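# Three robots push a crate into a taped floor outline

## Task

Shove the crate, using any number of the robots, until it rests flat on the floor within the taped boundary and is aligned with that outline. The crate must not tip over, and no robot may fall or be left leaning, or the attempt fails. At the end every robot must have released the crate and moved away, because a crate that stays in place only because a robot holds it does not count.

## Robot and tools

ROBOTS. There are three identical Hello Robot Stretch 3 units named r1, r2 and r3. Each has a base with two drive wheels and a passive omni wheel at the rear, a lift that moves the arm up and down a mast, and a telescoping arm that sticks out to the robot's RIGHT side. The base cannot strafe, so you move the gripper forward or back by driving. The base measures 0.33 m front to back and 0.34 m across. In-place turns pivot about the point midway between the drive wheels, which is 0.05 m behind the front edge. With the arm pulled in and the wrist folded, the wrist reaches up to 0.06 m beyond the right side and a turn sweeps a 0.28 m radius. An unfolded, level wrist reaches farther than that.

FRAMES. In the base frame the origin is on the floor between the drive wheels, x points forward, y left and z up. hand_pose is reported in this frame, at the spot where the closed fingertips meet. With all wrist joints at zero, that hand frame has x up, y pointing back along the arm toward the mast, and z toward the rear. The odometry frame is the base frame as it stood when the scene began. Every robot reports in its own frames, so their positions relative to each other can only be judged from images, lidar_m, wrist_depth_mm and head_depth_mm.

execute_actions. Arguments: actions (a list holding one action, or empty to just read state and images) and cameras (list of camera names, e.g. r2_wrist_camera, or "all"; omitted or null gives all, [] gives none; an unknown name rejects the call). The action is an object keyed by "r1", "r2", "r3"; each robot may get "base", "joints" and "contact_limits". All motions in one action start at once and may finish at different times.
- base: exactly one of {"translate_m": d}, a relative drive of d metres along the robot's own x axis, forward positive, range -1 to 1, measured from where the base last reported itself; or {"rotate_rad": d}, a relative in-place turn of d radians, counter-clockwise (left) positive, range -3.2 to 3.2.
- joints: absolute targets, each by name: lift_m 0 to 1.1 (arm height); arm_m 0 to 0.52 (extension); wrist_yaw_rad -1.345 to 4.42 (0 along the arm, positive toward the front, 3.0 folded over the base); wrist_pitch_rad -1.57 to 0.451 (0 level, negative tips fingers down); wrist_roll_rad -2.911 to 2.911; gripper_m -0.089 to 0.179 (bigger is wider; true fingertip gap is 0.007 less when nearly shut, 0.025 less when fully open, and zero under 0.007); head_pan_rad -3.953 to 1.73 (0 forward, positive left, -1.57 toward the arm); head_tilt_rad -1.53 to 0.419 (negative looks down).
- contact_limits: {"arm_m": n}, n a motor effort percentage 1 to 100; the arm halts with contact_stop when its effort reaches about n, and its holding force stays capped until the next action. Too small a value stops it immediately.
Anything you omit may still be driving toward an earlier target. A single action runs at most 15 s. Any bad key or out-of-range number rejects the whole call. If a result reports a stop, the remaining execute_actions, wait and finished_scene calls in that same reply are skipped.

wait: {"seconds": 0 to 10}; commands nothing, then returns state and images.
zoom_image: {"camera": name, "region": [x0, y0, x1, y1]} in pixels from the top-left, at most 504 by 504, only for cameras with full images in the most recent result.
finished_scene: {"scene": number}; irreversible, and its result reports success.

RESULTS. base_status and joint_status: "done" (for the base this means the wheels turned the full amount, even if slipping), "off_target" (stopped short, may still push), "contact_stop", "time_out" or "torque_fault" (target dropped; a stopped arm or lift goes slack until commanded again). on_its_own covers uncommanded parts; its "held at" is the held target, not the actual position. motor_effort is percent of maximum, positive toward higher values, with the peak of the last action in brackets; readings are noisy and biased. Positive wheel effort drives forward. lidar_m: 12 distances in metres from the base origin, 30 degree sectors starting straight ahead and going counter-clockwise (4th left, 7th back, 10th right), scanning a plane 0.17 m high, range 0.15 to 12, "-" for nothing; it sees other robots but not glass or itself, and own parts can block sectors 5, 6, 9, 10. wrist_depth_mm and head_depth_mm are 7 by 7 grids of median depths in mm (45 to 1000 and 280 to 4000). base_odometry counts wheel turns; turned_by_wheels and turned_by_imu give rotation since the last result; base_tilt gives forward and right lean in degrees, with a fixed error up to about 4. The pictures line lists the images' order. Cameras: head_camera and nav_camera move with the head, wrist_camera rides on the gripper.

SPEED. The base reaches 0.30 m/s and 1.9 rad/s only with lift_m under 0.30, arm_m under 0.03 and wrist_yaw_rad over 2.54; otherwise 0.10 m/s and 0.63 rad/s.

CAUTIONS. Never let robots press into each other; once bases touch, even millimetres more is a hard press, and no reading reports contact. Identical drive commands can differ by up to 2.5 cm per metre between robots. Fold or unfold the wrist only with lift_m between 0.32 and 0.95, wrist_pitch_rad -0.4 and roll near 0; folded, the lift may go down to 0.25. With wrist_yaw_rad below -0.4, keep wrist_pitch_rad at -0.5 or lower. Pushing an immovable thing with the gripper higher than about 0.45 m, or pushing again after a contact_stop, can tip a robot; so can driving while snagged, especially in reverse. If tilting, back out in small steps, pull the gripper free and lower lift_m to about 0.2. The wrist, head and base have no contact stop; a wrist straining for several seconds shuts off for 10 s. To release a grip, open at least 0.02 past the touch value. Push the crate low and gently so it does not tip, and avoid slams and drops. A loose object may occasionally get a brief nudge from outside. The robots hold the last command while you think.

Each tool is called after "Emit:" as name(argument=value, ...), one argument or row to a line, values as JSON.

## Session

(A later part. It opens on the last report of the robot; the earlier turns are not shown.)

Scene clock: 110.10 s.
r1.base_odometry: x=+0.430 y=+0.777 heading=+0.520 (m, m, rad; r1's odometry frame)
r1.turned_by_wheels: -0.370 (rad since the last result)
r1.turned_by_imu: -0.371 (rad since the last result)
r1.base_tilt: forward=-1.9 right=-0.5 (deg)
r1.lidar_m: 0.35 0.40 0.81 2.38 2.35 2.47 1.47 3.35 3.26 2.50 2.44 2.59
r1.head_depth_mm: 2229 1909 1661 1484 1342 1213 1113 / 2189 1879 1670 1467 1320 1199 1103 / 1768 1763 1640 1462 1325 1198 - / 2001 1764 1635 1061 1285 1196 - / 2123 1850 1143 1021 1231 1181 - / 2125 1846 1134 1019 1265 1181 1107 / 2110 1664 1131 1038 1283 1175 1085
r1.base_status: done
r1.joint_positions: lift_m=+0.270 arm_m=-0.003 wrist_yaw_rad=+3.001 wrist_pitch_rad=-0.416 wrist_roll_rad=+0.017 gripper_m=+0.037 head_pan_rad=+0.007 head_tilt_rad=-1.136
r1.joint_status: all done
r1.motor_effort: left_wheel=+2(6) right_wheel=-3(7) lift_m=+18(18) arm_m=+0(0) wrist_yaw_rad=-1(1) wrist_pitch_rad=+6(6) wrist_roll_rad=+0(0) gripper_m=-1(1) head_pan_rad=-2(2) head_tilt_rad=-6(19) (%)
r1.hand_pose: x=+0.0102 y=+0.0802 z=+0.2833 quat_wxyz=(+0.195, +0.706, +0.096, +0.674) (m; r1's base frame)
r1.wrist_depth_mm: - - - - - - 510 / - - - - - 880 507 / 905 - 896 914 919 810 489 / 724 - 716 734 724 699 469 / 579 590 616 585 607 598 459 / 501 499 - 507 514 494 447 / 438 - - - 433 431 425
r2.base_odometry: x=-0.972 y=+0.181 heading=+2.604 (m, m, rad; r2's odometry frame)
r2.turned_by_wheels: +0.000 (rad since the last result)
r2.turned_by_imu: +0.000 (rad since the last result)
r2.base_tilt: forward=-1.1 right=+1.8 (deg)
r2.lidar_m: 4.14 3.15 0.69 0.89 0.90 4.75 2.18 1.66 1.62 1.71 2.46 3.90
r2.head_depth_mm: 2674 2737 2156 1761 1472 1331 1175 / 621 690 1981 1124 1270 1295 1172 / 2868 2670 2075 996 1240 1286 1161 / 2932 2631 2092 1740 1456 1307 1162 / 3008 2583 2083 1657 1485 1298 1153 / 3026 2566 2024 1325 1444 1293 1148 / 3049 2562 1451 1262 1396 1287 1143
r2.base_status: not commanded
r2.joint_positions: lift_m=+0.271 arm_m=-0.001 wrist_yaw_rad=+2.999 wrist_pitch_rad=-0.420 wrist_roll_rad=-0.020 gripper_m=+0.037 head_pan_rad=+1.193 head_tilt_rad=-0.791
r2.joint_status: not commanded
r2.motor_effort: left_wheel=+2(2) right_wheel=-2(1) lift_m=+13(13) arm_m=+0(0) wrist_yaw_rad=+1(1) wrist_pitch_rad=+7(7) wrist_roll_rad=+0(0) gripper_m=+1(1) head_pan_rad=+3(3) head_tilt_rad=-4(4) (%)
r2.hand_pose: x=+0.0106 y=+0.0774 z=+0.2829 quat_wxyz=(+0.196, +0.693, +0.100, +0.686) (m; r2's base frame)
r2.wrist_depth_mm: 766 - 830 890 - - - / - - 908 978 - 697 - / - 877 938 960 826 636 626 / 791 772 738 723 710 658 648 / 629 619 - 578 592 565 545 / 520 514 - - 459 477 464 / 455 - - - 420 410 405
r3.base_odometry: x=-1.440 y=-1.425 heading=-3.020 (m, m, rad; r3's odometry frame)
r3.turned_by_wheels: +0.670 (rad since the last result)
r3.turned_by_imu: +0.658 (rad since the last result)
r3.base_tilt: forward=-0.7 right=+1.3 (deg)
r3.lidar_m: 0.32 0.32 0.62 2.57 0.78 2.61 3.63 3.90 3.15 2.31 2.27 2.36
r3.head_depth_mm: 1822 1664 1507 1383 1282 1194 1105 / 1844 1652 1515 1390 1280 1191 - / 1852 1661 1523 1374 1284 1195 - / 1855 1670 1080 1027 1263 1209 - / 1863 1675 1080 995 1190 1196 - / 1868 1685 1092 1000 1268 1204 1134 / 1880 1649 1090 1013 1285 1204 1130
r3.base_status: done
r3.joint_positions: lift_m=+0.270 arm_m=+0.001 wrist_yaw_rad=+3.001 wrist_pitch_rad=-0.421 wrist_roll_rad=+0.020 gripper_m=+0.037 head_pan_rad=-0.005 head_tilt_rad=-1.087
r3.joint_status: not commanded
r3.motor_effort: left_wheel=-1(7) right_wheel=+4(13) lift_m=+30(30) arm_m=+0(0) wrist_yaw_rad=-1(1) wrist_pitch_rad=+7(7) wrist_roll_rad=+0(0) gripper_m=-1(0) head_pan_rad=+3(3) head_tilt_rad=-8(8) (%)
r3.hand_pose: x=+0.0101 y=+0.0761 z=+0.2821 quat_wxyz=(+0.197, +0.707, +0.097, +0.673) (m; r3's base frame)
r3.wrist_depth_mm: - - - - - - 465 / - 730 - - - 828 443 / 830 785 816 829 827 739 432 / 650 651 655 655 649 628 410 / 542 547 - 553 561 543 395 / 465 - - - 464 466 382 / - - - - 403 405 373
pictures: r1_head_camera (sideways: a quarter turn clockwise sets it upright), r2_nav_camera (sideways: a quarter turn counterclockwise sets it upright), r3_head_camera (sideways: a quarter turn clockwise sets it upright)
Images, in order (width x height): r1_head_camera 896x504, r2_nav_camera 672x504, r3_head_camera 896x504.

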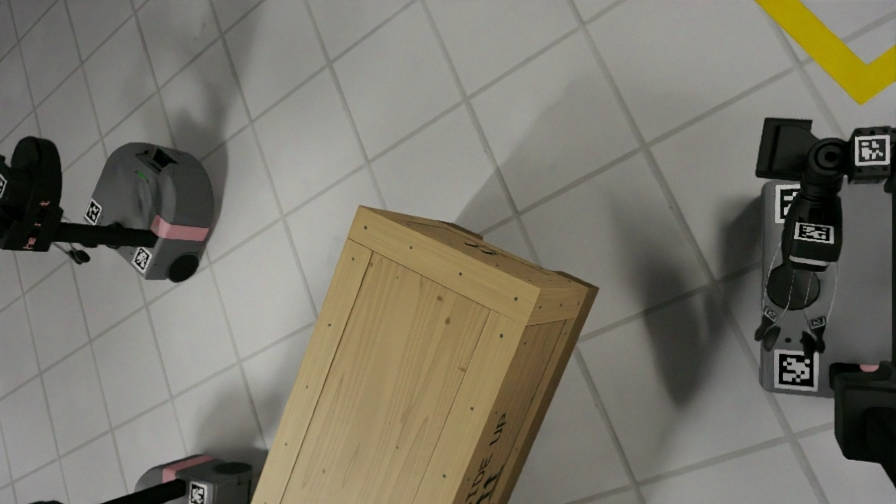

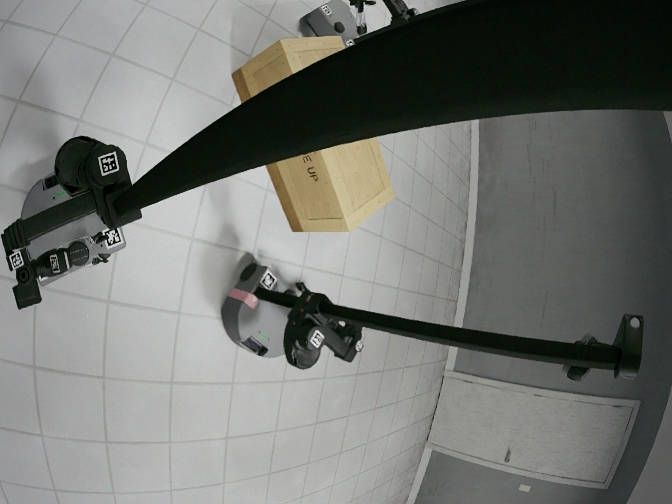

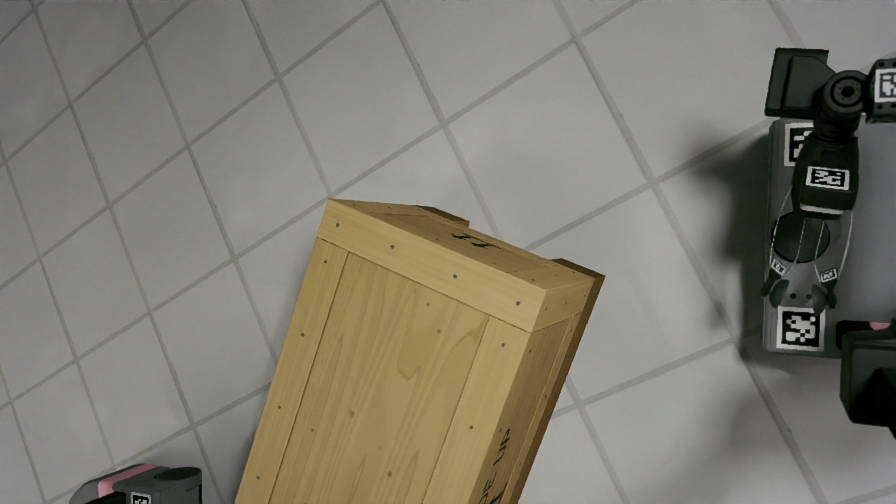

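Emit:
execute_actions(
  actions=[
    {"r3":{"base":{"translate_m":0.25},"joints":{"wrist_yaw_rad":3.15}},"r1":{"base":{"translate_m":0.29},"joints":{"wrist_yaw_rad":3.15}},"r2":{"joints":{"wrist_yaw_rad":3.15}}},
  ],
  cameras=[],
)

Emit:
execute_actions(
  actions=[
    {"r3":{"base":{"translate_m":0.27}},"r1":{"base":{"translate_m":0.27}},"r2":{"base":{"translate_m":0.5}}},
  ],
  cameras=["r3_nav_camera","r2_nav_camera","r1_nav_camera"],
)

Scene clock: 116.17 s.
r1.base_odometry: x=+0.681 y=+0.921 heading=+0.520 (m, m, rad; r1's odometry frame)
r1.turned_by_wheels: +0.000 (rad since the last result)
r1.turned_by_imu: +0.002 (rad since the last result)
r1.base_tilt: forward=-1.9 right=-0.5 (deg)
r1.lidar_m: 0.15 - 0.15 2.50 2.47 2.60 1.76 3.62 3.08 2.36 2.31 0.29
r1.head_depth_mm: 2225 1892 1663 1477 1335 1207 1114 / 2190 1847 1635 1460 1329 1213 1107 / 1323 1612 1622 1462 1314 1206 - / 2111 1589 1612 1454 942 1160 - / 2140 1836 1623 1444 922 853 - / 2110 1830 1608 1012 917 870 1108 / 2105 1813 1579 1009 913 1146 1093
r1.base_status: done
r1.joint_positions: lift_m=+0.270 arm_m=-0.003 wrist_yaw_rad=+3.149 wrist_pitch_rad=-0.416 wrist_roll_rad=+0.017 gripper_m=+0.037 head_pan_rad=+0.007 head_tilt_rad=-1.137
r1.joint_status: all done
r1.motor_effort: left_wheel=+2(9) right_wheel=-2(4) lift_m=+19(19) arm_m=+0(0) wrist_yaw_rad=+0(1) wrist_pitch_rad=+6(6) wrist_roll_rad=+0(0) gripper_m=+0(0) head_pan_rad=-2(1) head_tilt_rad=-5(6) (%)
r1.hand_pose: x=-0.0229 y=+0.0824 z=+0.2833 quat_wxyz=(+0.145, +0.697, +0.147, +0.687) (m; r1's base frame)
r1.wrist_depth_mm: - - - - - 323 199 / - - - - - 274 130 / 907 913 - 926 903 248 111 / 722 717 - 727 735 220 105 / 589 599 580 597 592 197 100 / 496 513 - - 406 173 95 / 445 - - - 427 150 99
r2.base_odometry: x=-0.972 y=+0.181 heading=+2.604 (m, m, rad; r2's odometry frame)
r2.turned_by_wheels: +0.000 (rad since the last result)
r2.turned_by_imu: -0.001 (rad since the last result)
r2.base_tilt: forward=-1.1 right=+1.7 (deg)
r2.lidar_m: 4.12 3.16 0.83 0.89 0.90 4.76 2.19 1.66 1.62 1.72 2.46 3.88
r2.head_depth_mm: 2741 2739 2172 1780 1527 1330 1182 / 2805 2722 2157 1777 1517 1325 1172 / 2836 2654 2139 1474 1439 1319 1165 / 2858 2576 2039 1094 1378 1307 1160 / 2883 2430 1953 1304 1429 1296 1154 / 3029 2567 2000 1314 1444 1292 1148 / 3031 2545 1456 1264 1401 1283 1143
r2.base_status: not commanded
r2.joint_positions: lift_m=+0.271 arm_m=-0.001 wrist_yaw_rad=+3.148 wrist_pitch_rad=-0.420 wrist_roll_rad=-0.020 gripper_m=+0.037 head_pan_rad=+1.193 head_tilt_rad=-0.791
r2.joint_status: all done
r2.motor_effort: left_wheel=+2(2) right_wheel=-2(2) lift_m=+13(13) arm_m=+0(0) wrist_yaw_rad=+2(2) wrist_pitch_rad=+8(8) wrist_roll_rad=+0(0) gripper_m=+0(0) head_pan_rad=+3(3) head_tilt_rad=-4(4) (%)
r2.hand_pose: x=-0.0226 y=+0.0797 z=+0.2829 quat_wxyz=(+0.144, +0.684, +0.151, +0.699) (m; r2's base frame)
r2.wrist_depth_mm: - 827 - 853 874 - - / - - - 930 924 767 - / - 964 930 941 868 769 822 / 788 756 739 720 719 692 677 / 627 610 595 585 591 561 552 / 522 514 - - - 477 466 / 449 - - - 417 412 406
r3.base_odometry: x=-1.688 y=-1.455 heading=-3.020 (m, m, rad; r3's odometry frame)
r3.turned_by_wheels: +0.000 (rad since the last result)
r3.turned_by_imu: +0.001 (rad since the last result)
r3.base_tilt: forward=-0.7 right=+1.2 (deg)
r3.lidar_m: 0.17 0.15 0.15 2.70 0.97 2.73 3.80 4.11 2.97 2.22 2.15 2.24
r3.head_depth_mm: 1821 1655 1507 1387 1278 1181 1109 / 1853 1651 1513 1387 1284 1194 - / 1861 1671 1517 1391 1286 1196 - / 1858 1674 1519 1398 934 1181 - / 1850 1677 1518 994 917 870 - / 1863 1687 1521 995 922 881 1138 / 1863 1687 1533 1006 924 1178 1126
r3.base_status: done
r3.joint_positions: lift_m=+0.270 arm_m=+0.001 wrist_yaw_rad=+3.149 wrist_pitch_rad=-0.421 wrist_roll_rad=+0.020 gripper_m=+0.037 head_pan_rad=-0.005 head_tilt_rad=-1.087
r3.joint_status: all done
r3.motor_effort: left_wheel=-2(6) right_wheel=+4(14) lift_m=+30(30) arm_m=-1(1) wrist_yaw_rad=+1(1) wrist_pitch_rad=+7(7) wrist_roll_rad=+0(0) gripper_m=-1(0) head_pan_rad=+3(3) head_tilt_rad=-8(7) (%)
r3.hand_pose: x=-0.0228 y=+0.0783 z=+0.2821 quat_wxyz=(+0.147, +0.697, +0.149, +0.685) (m; r3's base frame)
r3.wrist_depth_mm: - - - - - 364 144 / 973 779 928 - - 268 111 / 819 779 823 818 824 221 120 / 653 656 658 650 658 176 130 / 543 544 544 538 543 162 141 / 465 - - - - 178 156 / - - - - 320 198 176
pictures: none
No camera images: the call's "cameras" was empty. Leave "cameras" out to get every camera's image.

Scene clock: 119.50 s.
r1.base_odometry: x=+0.915 y=+1.055 heading=+0.521 (m, m, rad; r1's odometry frame)
r1.turned_by_wheels: +0.001 (rad since the last result)
r1.turned_by_imu: -0.319 (rad since the last result)
r1.base_tilt: forward=-1.9 right=-0.4 (deg)
r1.lidar_m: 0.16 - 0.15 0.21 2.46 2.46 2.89 1.77 3.64 2.63 2.30 2.31
r1.head_depth_mm: 2193 1893 1661 1475 1331 1202 1108 / 2195 1864 1650 1462 1325 1208 1109 / 2149 1856 1624 1464 1318 1206 - / 2139 1837 1629 1456 1317 1193 - / 2121 1844 1605 1440 916 851 - / 2086 1817 1590 1421 914 845 - / 2093 1739 1589 1422 911 838 1096
r1.base_status: translate_m off_target (by the wheels' count: +0.2697 of +0.2700)
r1.joint_positions: lift_m=+0.270 arm_m=-0.003 wrist_yaw_rad=+3.149 wrist_pitch_rad=-0.418 wrist_roll_rad=+0.017 gripper_m=+0.037 head_pan_rad=+0.003 head_tilt_rad=-1.143
r1.joint_status: not commanded
r1.on_its_own: left_wheel is at rest, and its effort (+46) is outside its rest range (-18 to +18); right_wheel is at rest, and its effort (+22) is outside its rest range (-18 to +18)
r1.motor_effort: left_wheel=+46(70) right_wheel=+22(75) lift_m=+21(22) arm_m=+1(0) wrist_yaw_rad=+0(2) wrist_pitch_rad=+7(8) wrist_roll_rad=+0(0) gripper_m=+0(0) head_pan_rad=-1(2) head_tilt_rad=-3(6) (%)
r1.hand_pose: x=-0.0230 y=+0.0822 z=+0.2827 quat_wxyz=(+0.146, +0.697, +0.148, +0.687) (m; r1's base frame)
r1.wrist_depth_mm: - - - - 263 196 204 / - - - - 230 134 118 / 907 910 - 858 240 125 90 / 717 703 - 683 242 125 86 / 599 576 573 611 216 126 86 / 497 503 - - 192 127 94 / 453 - - - 249 123 106
r2.base_odometry: x=-1.401 y=+0.437 heading=+2.604 (m, m, rad; r2's odometry frame)
r2.turned_by_wheels: +0.000 (rad since the last result)
r2.turned_by_imu: -0.001 (rad since the last result)
r2.base_tilt: forward=-1.2 right=+1.8 (deg)
r2.lidar_m: 3.68 2.88 2.82 0.85 0.99 1.19 2.55 1.94 1.90 2.01 2.87 3.49
r2.head_depth_mm: 2476 2646 2164 1789 1527 1330 1175 / 2538 2712 2130 1782 1512 1321 1175 / 2591 2660 2132 1758 1507 1318 1164 / 2663 2650 2101 1741 1502 1309 1158 / 2677 2601 2079 1727 1484 1298 1152 / 2770 2580 2056 1710 1447 1293 1148 / 2835 2555 2046 1393 1349 1283 1138
r2.base_status: done
r2.joint_positions: lift_m=+0.271 arm_m=-0.001 wrist_yaw_rad=+3.149 wrist_pitch_rad=-0.420 wrist_roll_rad=-0.020 gripper_m=+0.037 head_pan_rad=+1.193 head_tilt_rad=-0.791
r2.joint_status: not commanded
r2.motor_effort: left_wheel=+2(15) right_wheel=-2(6) lift_m=+13(13) arm_m=+0(0) wrist_yaw_rad=+1(2) wrist_pitch_rad=+7(8) wrist_roll_rad=+0(0) gripper_m=-1(1) head_pan_rad=+4(3) head_tilt_rad=-4(4) (%)
r2.hand_pose: x=-0.0229 y=+0.0797 z=+0.2829 quat_wxyz=(+0.144, +0.684, +0.152, +0.699) (m; r2's base frame)
r2.wrist_depth_mm: 836 869 - - - - - / 894 936 - 883 - - - / 957 984 983 906 922 891 864 / 779 771 738 718 701 684 670 / 631 610 600 586 588 563 550 / 514 520 - - - 477 466 / 447 - - - 415 411 406
r3.base_odometry: x=-1.955 y=-1.488 heading=-3.019 (m, m, rad; r3's odometry frame)
r3.turned_by_wheels: +0.000 (rad since the last result)
r3.turned_by_imu: +0.790 (rad since the last result)
r3.base_tilt: forward=-0.7 right=+1.2 (deg)
r3.lidar_m: - - 2.66 2.66 3.14 4.20 3.99 2.37 2.10 2.11 0.24 0.15
r3.head_depth_mm: 1826 1653 1502 1383 1257 1189 1112 / 1831 1633 1501 1380 910 1162 - / 982 1146 1372 984 914 874 - / 1207 1267 1078 992 916 857 - / 1854 1679 1081 994 918 1177 - / 1863 1668 1085 1023 1284 1204 1142 / 1859 1683 1468 1403 1301 1206 1126
r3.base_status: translate_m off_target (by the wheels' count: +0.2697 of +0.2700)
r3.joint_positions: lift_m=+0.270 arm_m=+0.001 wrist_yaw_rad=+3.150 wrist_pitch_rad=-0.420 wrist_roll_rad=+0.020 gripper_m=+0.037 head_pan_rad=-0.001 head_tilt_rad=-1.092
r3.joint_status: not commanded
r3.on_its_own: left_wheel is at rest, and its effort (+35) is outside its rest range (-18 to +18); right_wheel is at rest, and its effort (+35) is outside its rest range (-18 to +18)
r3.motor_effort: left_wheel=+35(76) right_wheel=+35(89) lift_m=+30(31) arm_m=+0(0) wrist_yaw_rad=+0(1) wrist_pitch_rad=+7(7) wrist_roll_rad=+0(0) gripper_m=+0(1) head_pan_rad=+1(3) head_tilt_rad=-6(9) (%)
r3.hand_pose: x=-0.0232 y=+0.0784 z=+0.2823 quat_wxyz=(+0.146, +0.697, +0.149, +0.686) (m; r3's base frame)
r3.wrist_depth_mm: - - - - - - - / - - 818 - - - - / 810 820 829 824 830 823 93 / 654 658 652 657 660 651 97 / 542 545 549 540 560 505 100 / 466 - - - - 139 104 / - - - - 402 143 109
pictures: r1_nav_camera (sideways: a quarter turn counterclockwise sets it upright), r2_nav_camera (sideways: a quarter turn counterclockwise sets it upright), r3_nav_camera (sideways: a quarter turn counterclockwise sets it upright)
Images, in order (width x height): r1_nav_camera 672x504, r2_nav_camera 672x504, r3_nav_camera 672x504.

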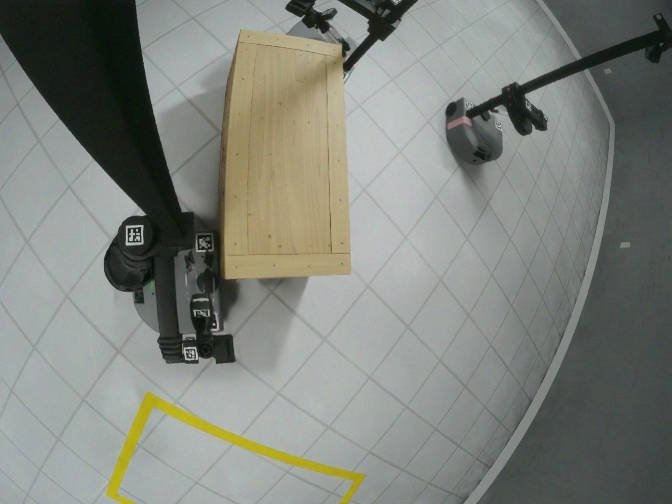

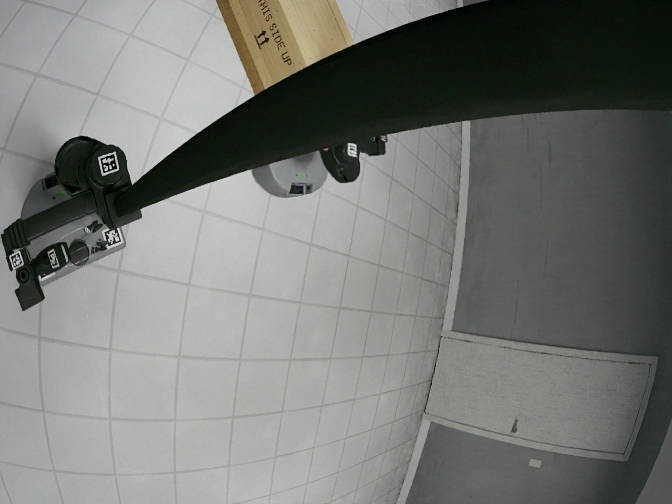

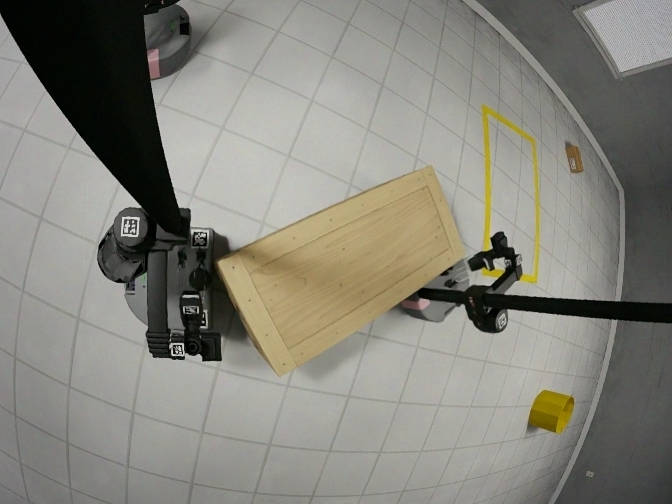

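Emit:
execute_actions(
  actions=[
    {"r3":{"base":{"translate_m":-0.55}},"r1":{"base":{"translate_m":-0.01}},"r2":{"base":{"rotate_rad":1.75},"joints":{"head_pan_rad":0,"head_tilt_rad":-1.0}}},
  ],
  cameras=["r2_head_camera","r2_nav_camera","r1_head_camera"],
)

Scene clock: 130.57 s.
r1.base_odometry: x=+0.906 y=+1.050 heading=+0.521 (m, m, rad; r1's odometry frame)
r1.turned_by_wheels: +0.000 (rad since the last result)
r1.turned_by_imu: +0.001 (rad since the last result)
r1.base_tilt: forward=-1.9 right=-0.5 (deg)
r1.lidar_m: 0.16 - 0.15 0.25 2.45 2.46 2.87 1.76 3.64 2.65 2.31 2.31
r1.head_depth_mm: 2183 1875 1664 1481 1332 1213 1111 / 2181 1856 1646 1469 1318 1213 1106 / 2148 1865 1628 1449 1305 1208 - / 2131 1820 1624 1451 1308 1196 - / 2126 1844 1595 1441 920 848 - / 2108 1792 1605 1423 919 842 - / 2086 1804 1579 1420 908 840 1091
r1.base_status: done
r1.joint_positions: lift_m=+0.270 arm_m=-0.003 wrist_yaw_rad=+3.149 wrist_pitch_rad=-0.418 wrist_roll_rad=+0.017 gripper_m=+0.037 head_pan_rad=+0.003 head_tilt_rad=-1.143
r1.joint_status: not commanded
r1.motor_effort: left_wheel=+1(32) right_wheel=+0(15) lift_m=+22(21) arm_m=+0(1) wrist_yaw_rad=+0(1) wrist_pitch_rad=+7(7) wrist_roll_rad=+0(0) gripper_m=+0(0) head_pan_rad=-1(1) head_tilt_rad=-4(3) (%)
r1.hand_pose: x=-0.0230 y=+0.0822 z=+0.2827 quat_wxyz=(+0.145, +0.697, +0.148, +0.687) (m; r1's base frame)
r1.wrist_depth_mm: - - - - 262 193 204 / - - - - 265 141 119 / 895 938 - 858 273 141 97 / 735 711 - 739 275 142 97 / 588 583 594 582 246 143 98 / 502 523 - - 222 144 98 / 434 - - - 277 140 109
r2.base_odometry: x=-1.401 y=+0.437 heading=-1.929 (m, m, rad; r2's odometry frame)
r2.turned_by_wheels: +1.750 (rad since the last result)
r2.turned_by_imu: +1.766 (rad since the last result)
r2.base_tilt: forward=-1.0 right=+1.7 (deg)
r2.lidar_m: 0.99 1.02 4.01 2.24 1.90 1.90 2.16 3.49 3.48 3.35 2.83 0.78
r2.head_depth_mm: 2340 1970 1718 1343 1350 1243 1134 / 2309 1962 1711 1512 1367 1235 1137 / 2262 1947 1700 1506 1360 1228 1136 / 2253 1926 1683 1497 1344 1226 1140 / 2226 1355 1409 1491 1349 1212 1130 / 2201 1348 1417 1478 1331 1212 1124 / 2202 1343 1420 1466 1325 1204 1106
r2.base_status: done
r2.joint_positions: lift_m=+0.271 arm_m=-0.001 wrist_yaw_rad=+3.149 wrist_pitch_rad=-0.420 wrist_roll_rad=-0.020 gripper_m=+0.037 head_pan_rad=+0.007 head_tilt_rad=-0.988
r2.joint_status: all done
r2.motor_effort: left_wheel=-3(12) right_wheel=+1(8) lift_m=+13(13) arm_m=-1(1) wrist_yaw_rad=+1(1) wrist_pitch_rad=+7(8) wrist_roll_rad=+0(0) gripper_m=-1(0) head_pan_rad=-4(43) head_tilt_rad=-5(20) (%)
r2.hand_pose: x=-0.0229 y=+0.0797 z=+0.2829 quat_wxyz=(+0.144, +0.684, +0.152, +0.699) (m; r2's base frame)
r2.wrist_depth_mm: - - - - - - - / - - - - - - - / - - 978 932 925 883 854 / 794 769 745 725 710 692 674 / 625 612 598 583 588 563 548 / 520 516 - - - 476 466 / 447 - - - 418 413 406
r3.base_odometry: x=-1.410 y=-1.421 heading=-3.019 (m, m, rad; r3's odometry frame)
r3.turned_by_wheels: +0.000 (rad since the last result)
r3.turned_by_imu: -0.003 (rad since the last result)
r3.base_tilt: forward=-0.7 right=+1.2 (deg)
r3.lidar_m: 0.60 1.05 2.82 0.89 3.35 3.66 3.69 2.18 1.94 1.94 2.29 0.76
r3.head_depth_mm: 1812 1654 1477 1377 1267 1187 1112 / 1824 1618 1177 1378 1279 1188 - / 1502 1176 1114 1369 1288 1197 - / 1314 1183 1095 1366 1294 1194 - / 1317 1203 1464 1399 1288 1200 - / 1343 1613 1520 1393 1297 1206 1129 / 1865 1695 1528 1404 1295 1203 1124
r3.base_status: done
r3.joint_positions: lift_m=+0.270 arm_m=+0.001 wrist_yaw_rad=+3.150 wrist_pitch_rad=-0.420 wrist_roll_rad=+0.020 gripper_m=+0.037 head_pan_rad=-0.001 head_tilt_rad=-1.092
r3.joint_status: not commanded
r3.motor_effort: left_wheel=+0(27) right_wheel=+2(27) lift_m=+30(30) arm_m=+0(0) wrist_yaw_rad=-1(0) wrist_pitch_rad=+7(7) wrist_roll_rad=+0(0) gripper_m=-1(0) head_pan_rad=+0(0) head_tilt_rad=-5(6) (%)
r3.hand_pose: x=-0.0232 y=+0.0784 z=+0.2823 quat_wxyz=(+0.146, +0.697, +0.149, +0.686) (m; r3's base frame)
r3.wrist_depth_mm: - - - - - - - / - - - 892 913 - - / 818 826 827 821 834 819 840 / 660 654 650 661 647 653 649 / 542 544 554 540 557 537 540 / 464 - - - - 462 463 / - - - - 398 403 402
pictures: r1_head_camera (sideways: a quarter turn clockwise sets it upright), r2_head_camera (sideways: a quarter turn clockwise sets it upright), r2_nav_camera (sideways: a quarter turn counterclockwise sets it upright)
Images, in order (width x height): r1_head_camera 896x504, r2_head_camera 896x504, r2_nav_camera 672x504.

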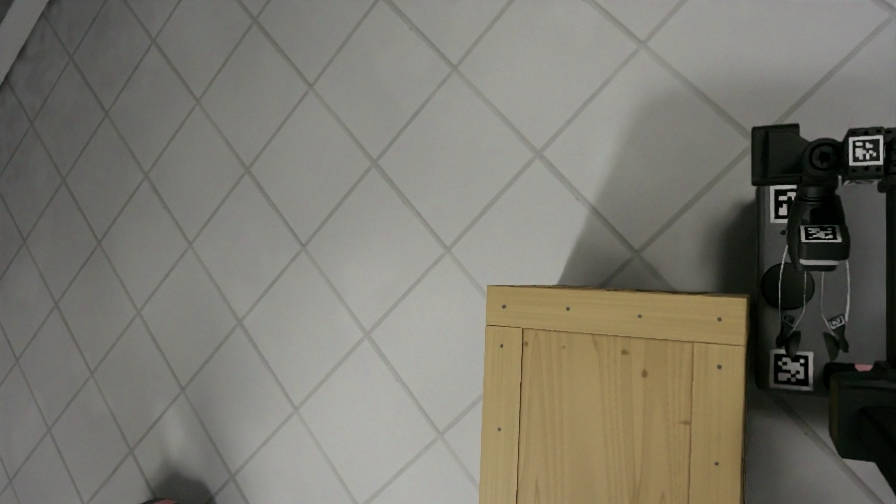

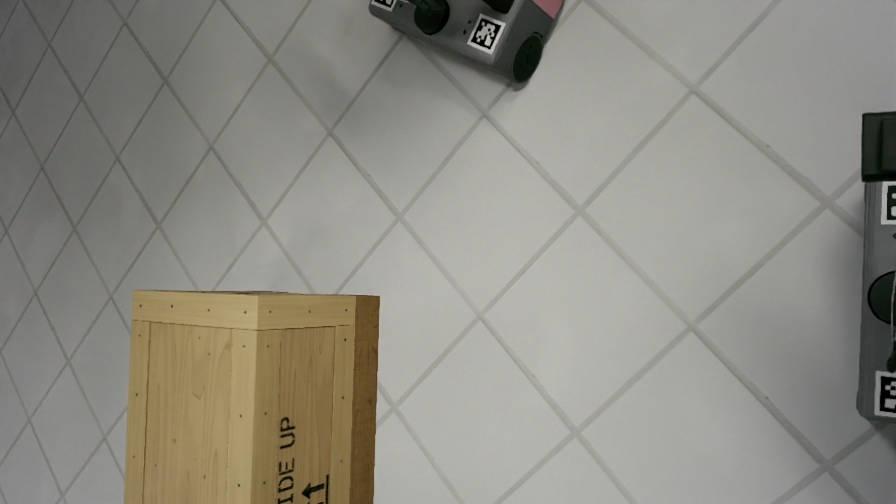

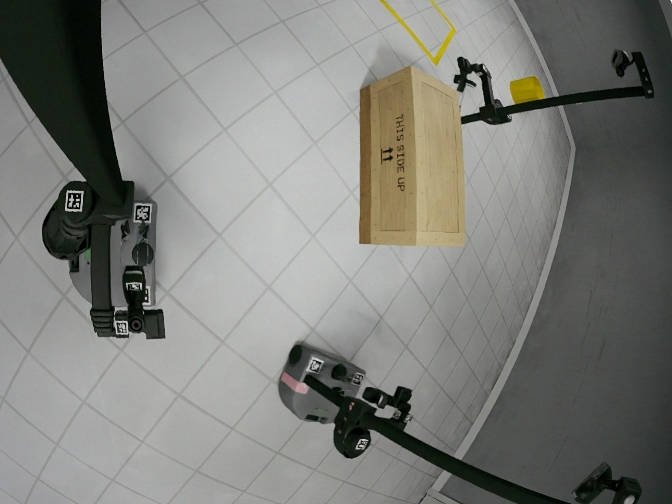

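Emit:
execute_actions(
  actions=[
    {"r1":{"base":{"translate_m":-0.3}},"r2":{"base":{"rotate_rad":0.1}},"r3":{"base":{"translate_m":-0.15}}},
  ],
  cameras=[],
)

Emit:
execute_actions(
  actions=[
    {"r1":{"base":{"rotate_rad":0.25}},"r2":{"base":{"translate_m":0.55}}},
  ],
  cameras=[],
)

Emit:
execute_actions(
  actions=[
    {"r1":{"base":{"translate_m":0.29}},"r2":{"base":{"translate_m":0.37},"joints":{"head_tilt_rad":-1.15}}},
  ],
  cameras=["r2_head_camera","r1_head_camera"],
)

Emit:
execute_actions(
  actions=[
    {"r1":{"base":{"translate_m":0.2}},"r2":{"base":{"translate_m":0.2}}},
  ],
  cameras=["r2_nav_camera","r1_nav_camera","r3_nav_camera"],
)

Scene clock: 138.60 s.
r1.base_odometry: x=+0.646 y=+0.901 heading=+0.521 (m, m, rad; r1's odometry frame)
r1.turned_by_wheels: +0.000 (rad since the last result)
r1.turned_by_imu: +0.001 (rad since the last result)
r1.base_tilt: forward=-2.0 right=-0.4 (deg)
r1.lidar_m: 0.36 0.38 0.52 2.58 2.25 2.25 2.63 1.49 3.41 2.90 2.51 2.52
r1.head_depth_mm: 2178 1875 1654 1476 1328 1209 1115 / 2179 1870 1635 1462 1322 1196 1104 / 2126 1845 1637 1457 1327 1207 - / 2113 1828 1616 1445 1306 1205 - / 2094 1821 1606 1014 1207 1194 - / 2083 1817 1593 1007 1224 1186 - / 2082 1795 1591 999 1232 1172 1092
r1.base_status: done
r1.joint_positions: lift_m=+0.270 arm_m=-0.003 wrist_yaw_rad=+3.149 wrist_pitch_rad=-0.418 wrist_roll_rad=+0.017 gripper_m=+0.037 head_pan_rad=+0.003 head_tilt_rad=-1.143
r1.joint_status: not commanded
r1.motor_effort: left_wheel=+0(6) right_wheel=+0(6) lift_m=+21(22) arm_m=+0(1) wrist_yaw_rad=+1(0) wrist_pitch_rad=+7(7) wrist_roll_rad=+0(0) gripper_m=-1(1) head_pan_rad=-1(1) head_tilt_rad=-3(3) (%)
r1.hand_pose: x=-0.0230 y=+0.0822 z=+0.2827 quat_wxyz=(+0.145, +0.697, +0.148, +0.687) (m; r1's base frame)
r1.wrist_depth_mm: - - - - - 672 455 / - - - - - 682 463 / 897 927 - 918 931 666 452 / 725 737 - 717 708 664 467 / 583 592 587 590 600 579 458 / 503 515 - - 509 507 456 / 444 - - - 429 431 422
r2.base_odometry: x=-1.401 y=+0.437 heading=-1.830 (m, m, rad; r2's odometry frame)
r2.turned_by_wheels: +0.100 (rad since the last result)
r2.turned_by_imu: +0.100 (rad since the last result)
r2.base_tilt: forward=-1.1 right=+1.9 (deg)
r2.lidar_m: 0.99 1.05 3.39 2.13 1.90 1.90 2.29 3.48 3.50 3.15 0.83 2.86
r2.head_depth_mm: 2318 1990 1715 1527 1368 1238 1136 / 2301 1955 1716 1511 1360 1237 1134 / 2294 1947 1697 1507 1355 1230 1143 / 2237 1397 1521 1497 1346 1219 1136 / 2221 1359 1434 1496 1345 1216 1131 / 2202 1340 1461 1488 1328 1212 1123 / 1914 1336 1467 1470 1327 1207 1109
r2.base_status: done
r2.joint_positions: lift_m=+0.271 arm_m=-0.001 wrist_yaw_rad=+3.149 wrist_pitch_rad=-0.420 wrist_roll_rad=-0.020 gripper_m=+0.037 head_pan_rad=+0.007 head_tilt_rad=-0.988
r2.joint_status: not commanded
r2.motor_effort: left_wheel=-2(14) right_wheel=+1(6) lift_m=+13(13) arm_m=-1(1) wrist_yaw_rad=+0(1) wrist_pitch_rad=+7(8) wrist_roll_rad=+0(0) gripper_m=+0(0) head_pan_rad=-3(3) head_tilt_rad=-5(6) (%)
r2.hand_pose: x=-0.0229 y=+0.0797 z=+0.2829 quat_wxyz=(+0.144, +0.684, +0.152, +0.699) (m; r2's base frame)
r2.wrist_depth_mm: - - - - - - - / - - - - - - - / - - 999 953 921 883 864 / 772 768 744 723 710 686 671 / 626 615 601 586 587 562 548 / 518 514 - - - 478 468 / 441 - - - 414 410 405
r3.base_odometry: x=-1.261 y=-1.403 heading=-3.019 (m, m, rad; r3's odometry frame)
r3.turned_by_wheels: +0.000 (rad since the last result)
r3.turned_by_imu: -0.001 (rad since the last result)
r3.base_tilt: forward=-0.7 right=+1.3 (deg)
r3.lidar_m: 0.75 1.36 0.92 0.93 3.39 3.54 3.54 2.13 1.87 1.90 2.24 0.94
r3.head_depth_mm: 1811 1656 1504 1390 1281 1194 1112 / 1752 1196 1455 1387 1275 1190 - / 1303 1179 1341 1386 1282 1189 - / 1317 1188 1280 1393 1290 1201 - / 1312 1287 1504 1391 1284 1204 - / 1423 1652 1522 1399 1290 1206 1133 / 1855 1673 1539 1408 1291 1205 1124
r3.base_status: done
r3.joint_positions: lift_m=+0.270 arm_m=+0.001 wrist_yaw_rad=+3.150 wrist_pitch_rad=-0.420 wrist_roll_rad=+0.020 gripper_m=+0.037 head_pan_rad=-0.001 head_tilt_rad=-1.092
r3.joint_status: not commanded
r3.motor_effort: left_wheel=+0(6) right_wheel=+1(8) lift_m=+30(30) arm_m=+0(0) wrist_yaw_rad=+0(0) wrist_pitch_rad=+7(7) wrist_roll_rad=+0(0) gripper_m=-1(0) head_pan_rad=+0(1) head_tilt_rad=-6(5) (%)
r3.hand_pose: x=-0.0232 y=+0.0784 z=+0.2823 quat_wxyz=(+0.146, +0.697, +0.149, +0.686) (m; r3's base frame)
r3.wrist_depth_mm: - - - - - - - / - - - - 848 - - / 827 816 816 835 820 830 827 / 650 655 660 654 656 648 649 / 543 545 546 540 560 540 546 / 464 - - - - 462 468 / - - - - 401 410 405
pictures: none
No camera images: the call's "cameras" was empty. Leave "cameras" out to get every camera's image.

Scene clock: 142.17 s.
r1.base_odometry: x=+0.646 y=+0.901 heading=+0.771 (m, m, rad; r1's odometry frame)
r1.turned_by_wheels: +0.250 (rad since the last result)
r1.turned_by_imu: +0.251 (rad since the last result)
r1.base_tilt: forward=-1.9 right=-0.5 (deg)
r1.lidar_m: 0.36 0.42 0.73 2.33 2.27 2.32 1.49 1.51 3.52 2.61 2.52 2.62
r1.head_depth_mm: 2187 1896 1651 1473 1323 1212 1113 / 2189 1876 1646 1466 1331 1211 1108 / 2159 1837 1622 1429 1314 1203 - / 2144 1847 1621 1019 1258 1200 - / 2117 1819 1132 1016 1254 1199 - / 2007 1670 1133 1026 1257 1179 - / 1480 1618 1119 1032 1278 1179 1092
r1.base_status: done
r1.joint_positions: lift_m=+0.270 arm_m=-0.003 wrist_yaw_rad=+3.149 wrist_pitch_rad=-0.418 wrist_roll_rad=+0.017 gripper_m=+0.037 head_pan_rad=+0.003 head_tilt_rad=-1.143
r1.joint_status: not commanded
r1.motor_effort: left_wheel=-1(6) right_wheel=+3(8) lift_m=+21(21) arm_m=+1(1) wrist_yaw_rad=+1(2) wrist_pitch_rad=+7(7) wrist_roll_rad=+0(0) gripper_m=+0(1) head_pan_rad=-1(1) head_tilt_rad=-4(3) (%)
r1.hand_pose: x=-0.0230 y=+0.0822 z=+0.2827 quat_wxyz=(+0.145, +0.697, +0.148, +0.687) (m; r1's base frame)
r1.wrist_depth_mm: - - - - - - 654 / - - - - - - 650 / 920 916 - 901 911 921 621 / 725 708 - 717 718 740 594 / 594 588 585 587 615 591 558 / 500 520 - - 507 503 500 / 446 - - - 425 434 433
r2.base_odometry: x=-1.542 y=-0.094 heading=-1.830 (m, m, rad; r2's odometry frame)
r2.turned_by_wheels: +0.000 (rad since the last result)
r2.turned_by_imu: -0.001 (rad since the last result)
r2.base_tilt: forward=-1.2 right=+1.8 (deg)
r2.lidar_m: 0.44 0.47 0.68 2.53 2.25 2.27 2.73 3.88 3.89 0.67 2.48 2.49
r2.head_depth_mm: 2321 1982 1725 1525 1371 1237 1138 / 2294 1963 1714 1512 1360 1233 1133 / 2273 1944 1684 1512 1354 1232 1147 / 2246 1916 1690 1100 1294 1224 1132 / 2229 1898 1667 1058 1143 1220 1133 / 2210 1894 1656 1048 1173 1213 1124 / 2174 1873 1168 1045 1208 1204 1105
r2.base_status: done
r2.joint_positions: lift_m=+0.271 arm_m=-0.001 wrist_yaw_rad=+3.149 wrist_pitch_rad=-0.420 wrist_roll_rad=-0.020 gripper_m=+0.037 head_pan_rad=+0.007 head_tilt_rad=-0.988
r2.joint_status: not commanded
r2.motor_effort: left_wheel=-3(9) right_wheel=+2(8) lift_m=+13(13) arm_m=-1(1) wrist_yaw_rad=+1(1) wrist_pitch_rad=+7(7) wrist_roll_rad=+0(0) gripper_m=+0(0) head_pan_rad=-4(3) head_tilt_rad=-5(5) (%)
r2.hand_pose: x=-0.0229 y=+0.0797 z=+0.2829 quat_wxyz=(+0.144, +0.684, +0.152, +0.699) (m; r2's base frame)
r2.wrist_depth_mm: - - - - - - 620 / - - - - - - 621 / - - 974 937 917 856 626 / 789 763 749 726 708 694 617 / 628 613 603 581 589 561 548 / 519 516 - - - 475 469 / 447 - - - 419 411 406
r3.base_odometry: x=-1.261 y=-1.403 heading=-3.019 (m, m, rad; r3's odometry frame)
r3.turned_by_wheels: +0.000 (rad since the last result)
r3.turned_by_imu: +0.000 (rad since the last result)
r3.base_tilt: forward=-0.7 right=+1.3 (deg)
r3.lidar_m: 0.75 0.68 2.86 2.86 3.40 3.54 3.54 2.12 1.88 1.90 2.24 0.94
r3.head_depth_mm: 1812 1641 1495 1384 1271 1192 1107 / 1763 1198 1458 1386 1283 1191 - / 1295 1177 1341 1387 1286 1195 - / 1317 1184 1277 1390 1293 1199 - / 1313 1299 1514 1394 1288 1199 - / 1423 1652 1520 1400 1288 1202 1132 / 1863 1674 1526 1204 1257 1196 1126
r3.base_status: not commanded
r3.joint_positions: lift_m=+0.270 arm_m=+0.001 wrist_yaw_rad=+3.150 wrist_pitch_rad=-0.420 wrist_roll_rad=+0.020 gripper_m=+0.037 head_pan_rad=-0.001 head_tilt_rad=-1.092
r3.joint_status: not commanded
r3.motor_effort: left_wheel=+0(0) right_wheel=+1(1) lift_m=+31(30) arm_m=+0(0) wrist_yaw_rad=-1(0) wrist_pitch_rad=+7(7) wrist_roll_rad=+0(0) gripper_m=+0(0) head_pan_rad=+0(0) head_tilt_rad=-5(5) (%)
r3.hand_pose: x=-0.0232 y=+0.0784 z=+0.2823 quat_wxyz=(+0.146, +0.697, +0.149, +0.686) (m; r3's base frame)
r3.wrist_depth_mm: - - - - - - - / - - - - - - 682 / 828 830 824 817 817 670 527 / 656 649 651 647 658 631 512 / 543 542 555 540 565 544 516 / 466 - - - - 463 463 / - - - - 400 403 405
pictures: none
No camera images: the call's "cameras" was empty. Leave "cameras" out to get every camera's image.

Scene clock: 145.07 s.
r1.base_odometry: x=+0.854 y=+1.103 heading=+0.771 (m, m, rad; r1's odometry frame)
r1.turned_by_wheels: +0.000 (rad since the last result)
r1.turned_by_imu: +0.001 (rad since the last result)
r1.base_tilt: forward=-2.0 right=-0.5 (deg)
r1.lidar_m: - 0.15 0.16 2.47 2.41 2.48 1.78 1.86 3.38 2.46 2.37 -
r1.head_depth_mm: 2204 1896 1653 1472 1327 1206 1112 / 2157 1884 1657 1460 1322 1204 1104 / 2178 1866 1629 1455 1280 1198 - / 2135 1847 1625 1447 924 861 - / 2121 1823 1605 1432 921 863 - / 2089 1820 1601 1016 913 1040 - / 2068 1806 1446 1002 912 1135 1092
r1.base_status: done
r1.joint_positions: lift_m=+0.270 arm_m=-0.003 wrist_yaw_rad=+3.149 wrist_pitch_rad=-0.418 wrist_roll_rad=+0.017 gripper_m=+0.037 head_pan_rad=+0.003 head_tilt_rad=-1.143
r1.joint_status: not commanded
r1.motor_effort: left_wheel=-1(4) right_wheel=+3(10) lift_m=+21(21) arm_m=+1(0) wrist_yaw_rad=+1(0) wrist_pitch_rad=+7(7) wrist_roll_rad=+0(0) gripper_m=+0(0) head_pan_rad=+0(1) head_tilt_rad=-3(3) (%)
r1.hand_pose: x=-0.0230 y=+0.0822 z=+0.2827 quat_wxyz=(+0.145, +0.697, +0.148, +0.687) (m; r1's base frame)
r1.wrist_depth_mm: - - - - - 303 195 / - - - - - 283 158 / 929 883 - 933 803 275 152 / 698 725 - 733 678 260 148 / 579 589 590 582 585 248 145 / 500 518 - - 432 235 142 / 439 - - - 431 218 138
r2.base_odometry: x=-1.637 y=-0.452 heading=-1.830 (m, m, rad; r2's odometry frame)
r2.turned_by_wheels: +0.000 (rad since the last result)
r2.turned_by_imu: -0.001 (rad since the last result)
r2.base_tilt: forward=-1.2 right=+1.8 (deg)
r2.lidar_m: - - 0.15 0.40 2.50 2.51 3.01 4.16 0.72 2.49 2.24 2.25
r2.head_depth_mm: 1836 1667 1526 1412 1305 1219 1137 / 1825 1659 1520 1400 1300 1211 1139 / 1804 1648 1507 1383 1289 1217 - / 1794 1634 1500 1346 932 1192 - / 1784 1611 1488 972 907 867 - / 1779 1618 1480 968 902 865 - / 1757 1591 1471 964 898 1150 1128
r2.base_status: done
r2.joint_positions: lift_m=+0.271 arm_m=-0.001 wrist_yaw_rad=+3.149 wrist_pitch_rad=-0.420 wrist_roll_rad=-0.020 gripper_m=+0.037 head_pan_rad=+0.007 head_tilt_rad=-1.137
r2.joint_status: all done
r2.motor_effort: left_wheel=-3(10) right_wheel=+1(6) lift_m=+13(13) arm_m=-1(0) wrist_yaw_rad=+0(1) wrist_pitch_rad=+7(7) wrist_roll_rad=+0(0) gripper_m=+0(0) head_pan_rad=-4(3) head_tilt_rad=-6(21) (%)
r2.hand_pose: x=-0.0229 y=+0.0797 z=+0.2829 quat_wxyz=(+0.144, +0.684, +0.152, +0.699) (m; r2's base frame)
r2.wrist_depth_mm: - - - - 534 224 179 / - - - - 538 204 127 / - - 982 936 539 204 126 / 780 761 749 717 529 207 126 / 624 611 603 589 368 207 126 / 519 515 - - - 206 128 / 448 - - - 357 189 127
r3.base_odometry: x=-1.261 y=-1.403 heading=-3.019 (m, m, rad; r3's odometry frame)
r3.turned_by_wheels: +0.000 (rad since the last result)
r3.turned_by_imu: +0.000 (rad since the last result)
r3.base_tilt: forward=-0.7 right=+1.2 (deg)
r3.lidar_m: 0.73 0.85 2.86 2.87 3.42 3.52 3.55 2.12 1.88 1.90 2.25 0.94
r3.head_depth_mm: 1812 1644 1511 1382 1281 1189 1108 / 1780 1188 1451 1384 1280 1196 - / 1307 1180 1334 1387 1288 1192 - / 1313 1184 1139 1344 1290 1192 - / 1315 1302 1021 1254 1289 1197 - / 1360 1000 1298 1291 1294 1198 1134 / 1806 989 1489 1412 1298 1198 1121
r3.base_status: not commanded
r3.joint_positions: lift_m=+0.270 arm_m=+0.001 wrist_yaw_rad=+3.150 wrist_pitch_rad=-0.420 wrist_roll_rad=+0.020 gripper_m=+0.037 head_pan_rad=-0.001 head_tilt_rad=-1.092
r3.joint_status: not commanded
r3.motor_effort: left_wheel=+0(1) right_wheel=+1(2) lift_m=+30(30) arm_m=+0(0) wrist_yaw_rad=+0(0) wrist_pitch_rad=+7(7) wrist_roll_rad=+0(0) gripper_m=+0(0) head_pan_rad=+1(0) head_tilt_rad=-6(6) (%)
r3.hand_pose: x=-0.0232 y=+0.0784 z=+0.2823 quat_wxyz=(+0.146, +0.697, +0.149, +0.686) (m; r3's base frame)
r3.wrist_depth_mm: - - - - - - - / - - - - - - - / 816 818 828 823 827 835 823 / 662 653 650 652 648 654 649 / 539 545 554 549 557 542 541 / 462 - - - - 466 462 / - - - - 398 403 407
pictures: r1_head_camera (sideways: a quarter turn clockwise sets it upright), r2_head_camera (sideways: a quarter turn clockwise sets it upright)
Images, in order (width x height): r1_head_camera 896x504, r2_head_camera 896x504.

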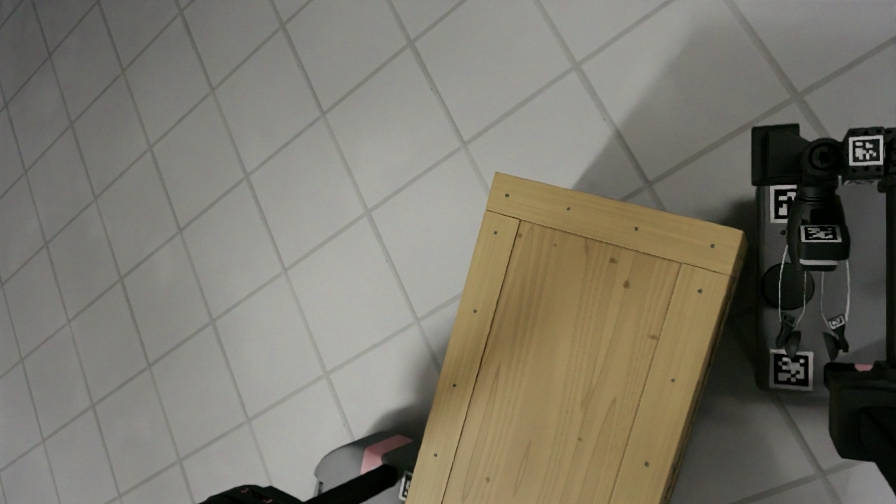

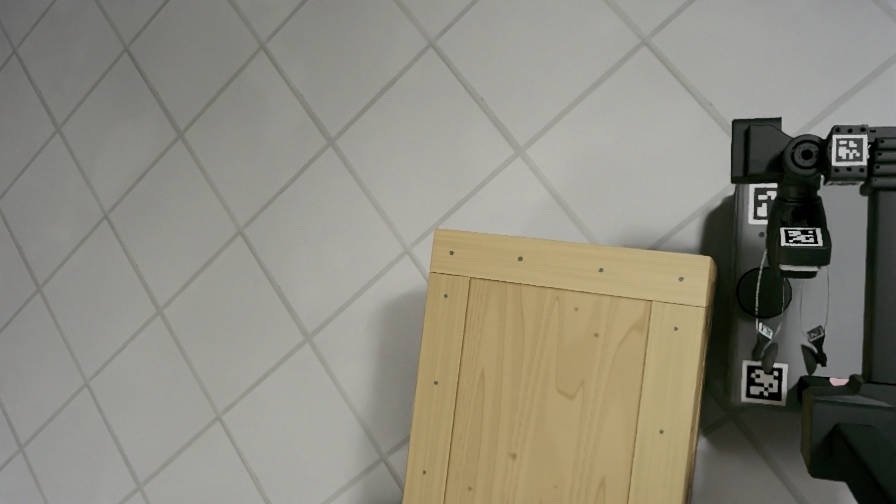

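Scene clock: 148.00 s.
r1.base_odometry: x=+0.997 y=+1.243 heading=+0.771 (m, m, rad; r1's odometry frame)
r1.turned_by_wheels: +0.001 (rad since the last result)
r1.turned_by_imu: -0.186 (rad since the last result)
r1.base_tilt: forward=-2.1 right=-0.4 (deg)
r1.lidar_m: - - 0.15 0.21 2.42 2.43 2.94 1.82 3.71 2.61 2.39 -
r1.head_depth_mm: 2210 1892 1659 1473 1324 1216 1115 / 2172 1880 1642 1470 1328 1198 1108 / 2179 1876 1648 1455 1312 1214 - / 2140 1853 1622 1450 937 854 - / 2123 1821 1622 1443 918 847 - / 2087 1803 1604 1420 913 846 - / 2108 1809 1588 1419 910 840 1091
r1.base_status: translate_m off_target (by the wheels' count: +0.1997 of +0.2000)
r1.joint_positions: lift_m=+0.270 arm_m=-0.003 wrist_yaw_rad=+3.150 wrist_pitch_rad=-0.417 wrist_roll_rad=+0.017 gripper_m=+0.037 head_pan_rad=+0.002 head_tilt_rad=-1.142
r1.joint_status: not commanded
r1.on_its_own: left_wheel is at rest, and its effort (+37) is outside its rest range (-18 to +18); right_wheel is at rest, and its effort (+33) is outside its rest range (-18 to +18)
r1.motor_effort: left_wheel=+37(70) right_wheel=+33(82) lift_m=+21(22) arm_m=+0(1) wrist_yaw_rad=+1(2) wrist_pitch_rad=+7(8) wrist_roll_rad=+0(0) gripper_m=+0(1) head_pan_rad=+0(1) head_tilt_rad=-4(3) (%)
r1.hand_pose: x=-0.0231 y=+0.0823 z=+0.2828 quat_wxyz=(+0.145, +0.697, +0.148, +0.687) (m; r1's base frame)
r1.wrist_depth_mm: - - - - 259 196 205 / - - - - 232 134 118 / 900 939 - 859 240 125 91 / 723 698 - 701 243 127 87 / 587 583 605 592 220 128 87 / 493 514 - - 196 132 88 / 443 - - - 251 128 88
r2.base_odometry: x=-1.688 y=-0.645 heading=-1.829 (m, m, rad; r2's odometry frame)
r2.turned_by_wheels: +0.001 (rad since the last result)
r2.turned_by_imu: +0.013 (rad since the last result)
r2.base_tilt: forward=-1.1 right=+1.9 (deg)
r2.lidar_m: - - 0.15 0.21 2.54 2.55 3.10 4.20 0.73 2.42 2.19 -
r2.head_depth_mm: 1829 1665 1531 1402 1305 1217 1140 / 1819 1657 1506 1395 1295 1216 1132 / 1803 1634 1497 1381 1283 1213 - / 1786 1620 1489 1362 929 873 - / 1776 1606 1479 970 906 852 - / 1755 1594 1475 967 898 858 - / 1747 1600 1462 961 894 861 1133
r2.base_status: translate_m off_target (by the wheels' count: +0.1998 of +0.2000)
r2.joint_positions: lift_m=+0.270 arm_m=-0.001 wrist_yaw_rad=+3.150 wrist_pitch_rad=-0.417 wrist_roll_rad=-0.020 gripper_m=+0.037 head_pan_rad=+0.002 head_tilt_rad=-1.142
r2.joint_status: not commanded
r2.on_its_own: left_wheel is at rest, and its effort (+54) is outside its rest range (-18 to +18)
r2.motor_effort: left_wheel=+54(100) right_wheel=+14(63) lift_m=+30(31) arm_m=-1(0) wrist_yaw_rad=+0(2) wrist_pitch_rad=+6(7) wrist_roll_rad=+0(0) gripper_m=-1(0) head_pan_rad=-1(3) head_tilt_rad=-3(6) (%)
r2.hand_pose: x=-0.0231 y=+0.0801 z=+0.2830 quat_wxyz=(+0.142, +0.684, +0.151, +0.699) (m; r2's base frame)
r2.wrist_depth_mm: - - - - 300 194 186 / - - - - 304 137 109 / - - - 962 316 138 89 / 792 766 750 729 321 140 89 / 628 618 597 588 241 144 90 / 522 519 - - - 145 90 / 448 - - - 247 135 91
r3.base_odometry: x=-1.261 y=-1.403 heading=-3.019 (m, m, rad; r3's odometry frame)
r3.turned_by_wheels: +0.000 (rad since the last result)
r3.turned_by_imu: +0.000 (rad since the last result)
r3.base_tilt: forward=-0.7 right=+1.2 (deg)
r3.lidar_m: 0.74 0.85 2.86 2.87 3.40 3.53 3.54 2.12 1.88 1.90 2.25 0.96
r3.head_depth_mm: 1837 1635 1512 1386 1275 1184 1109 / 1811 1198 1454 1392 1283 1194 - / 1313 1184 1340 1373 1288 1198 - / 1309 1189 1038 1333 1283 1193 - / 1316 1220 1280 1272 1283 1199 - / 941 1000 1311 1372 1296 1198 1131 / 1852 1668 1505 1393 1293 1210 1122
r3.base_status: not commanded
r3.joint_positions: lift_m=+0.270 arm_m=+0.001 wrist_yaw_rad=+3.150 wrist_pitch_rad=-0.420 wrist_roll_rad=+0.020 gripper_m=+0.037 head_pan_rad=-0.001 head_tilt_rad=-1.092
r3.joint_status: not commanded
r3.motor_effort: left_wheel=+1(1) right_wheel=+1(1) lift_m=+30(30) arm_m=+0(0) wrist_yaw_rad=-1(0) wrist_pitch_rad=+7(7) wrist_roll_rad=+0(0) gripper_m=-1(1) head_pan_rad=+0(0) head_tilt_rad=-5(6) (%)
r3.hand_pose: x=-0.0232 y=+0.0784 z=+0.2823 quat_wxyz=(+0.146, +0.697, +0.149, +0.686) (m; r3's base frame)
r3.wrist_depth_mm: - - - - - - - / - - - - - - - / 822 824 815 833 823 825 824 / 657 652 655 653 654 654 657 / 546 546 551 545 561 539 543 / 465 - - - - 465 465 / - - - - 402 405 405
pictures: r1_nav_camera (sideways: a quarter turn counterclockwise sets it upright), r2_nav_camera (sideways: a quarter turn counterclockwise sets it upright), r3_nav_camera (sideways: a quarter turn counterclockwise sets it upright)
Images, in order (width x height): r1_nav_camera 672x504, r2_nav_camera 672x504, r3_nav_camera 672x504.

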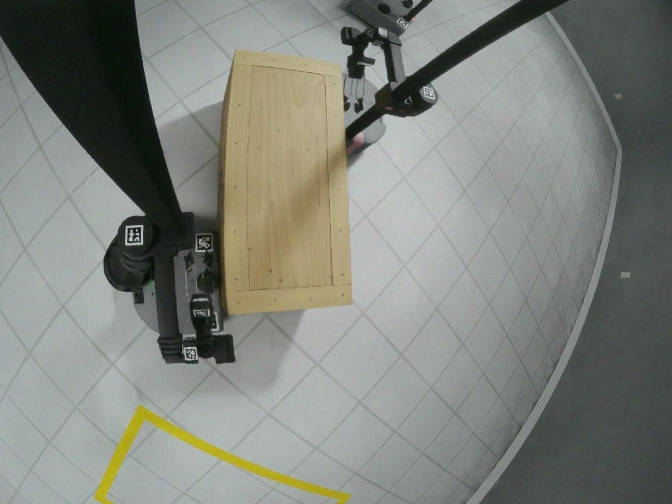

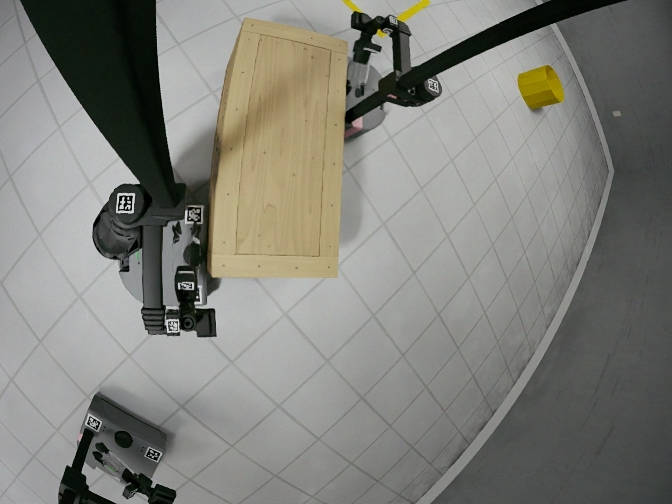

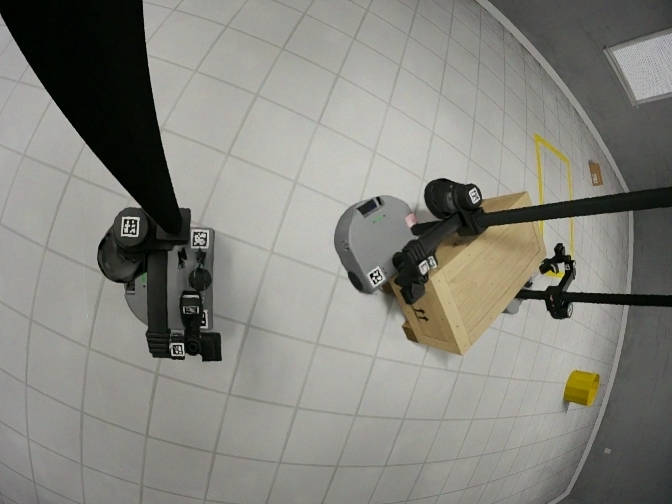

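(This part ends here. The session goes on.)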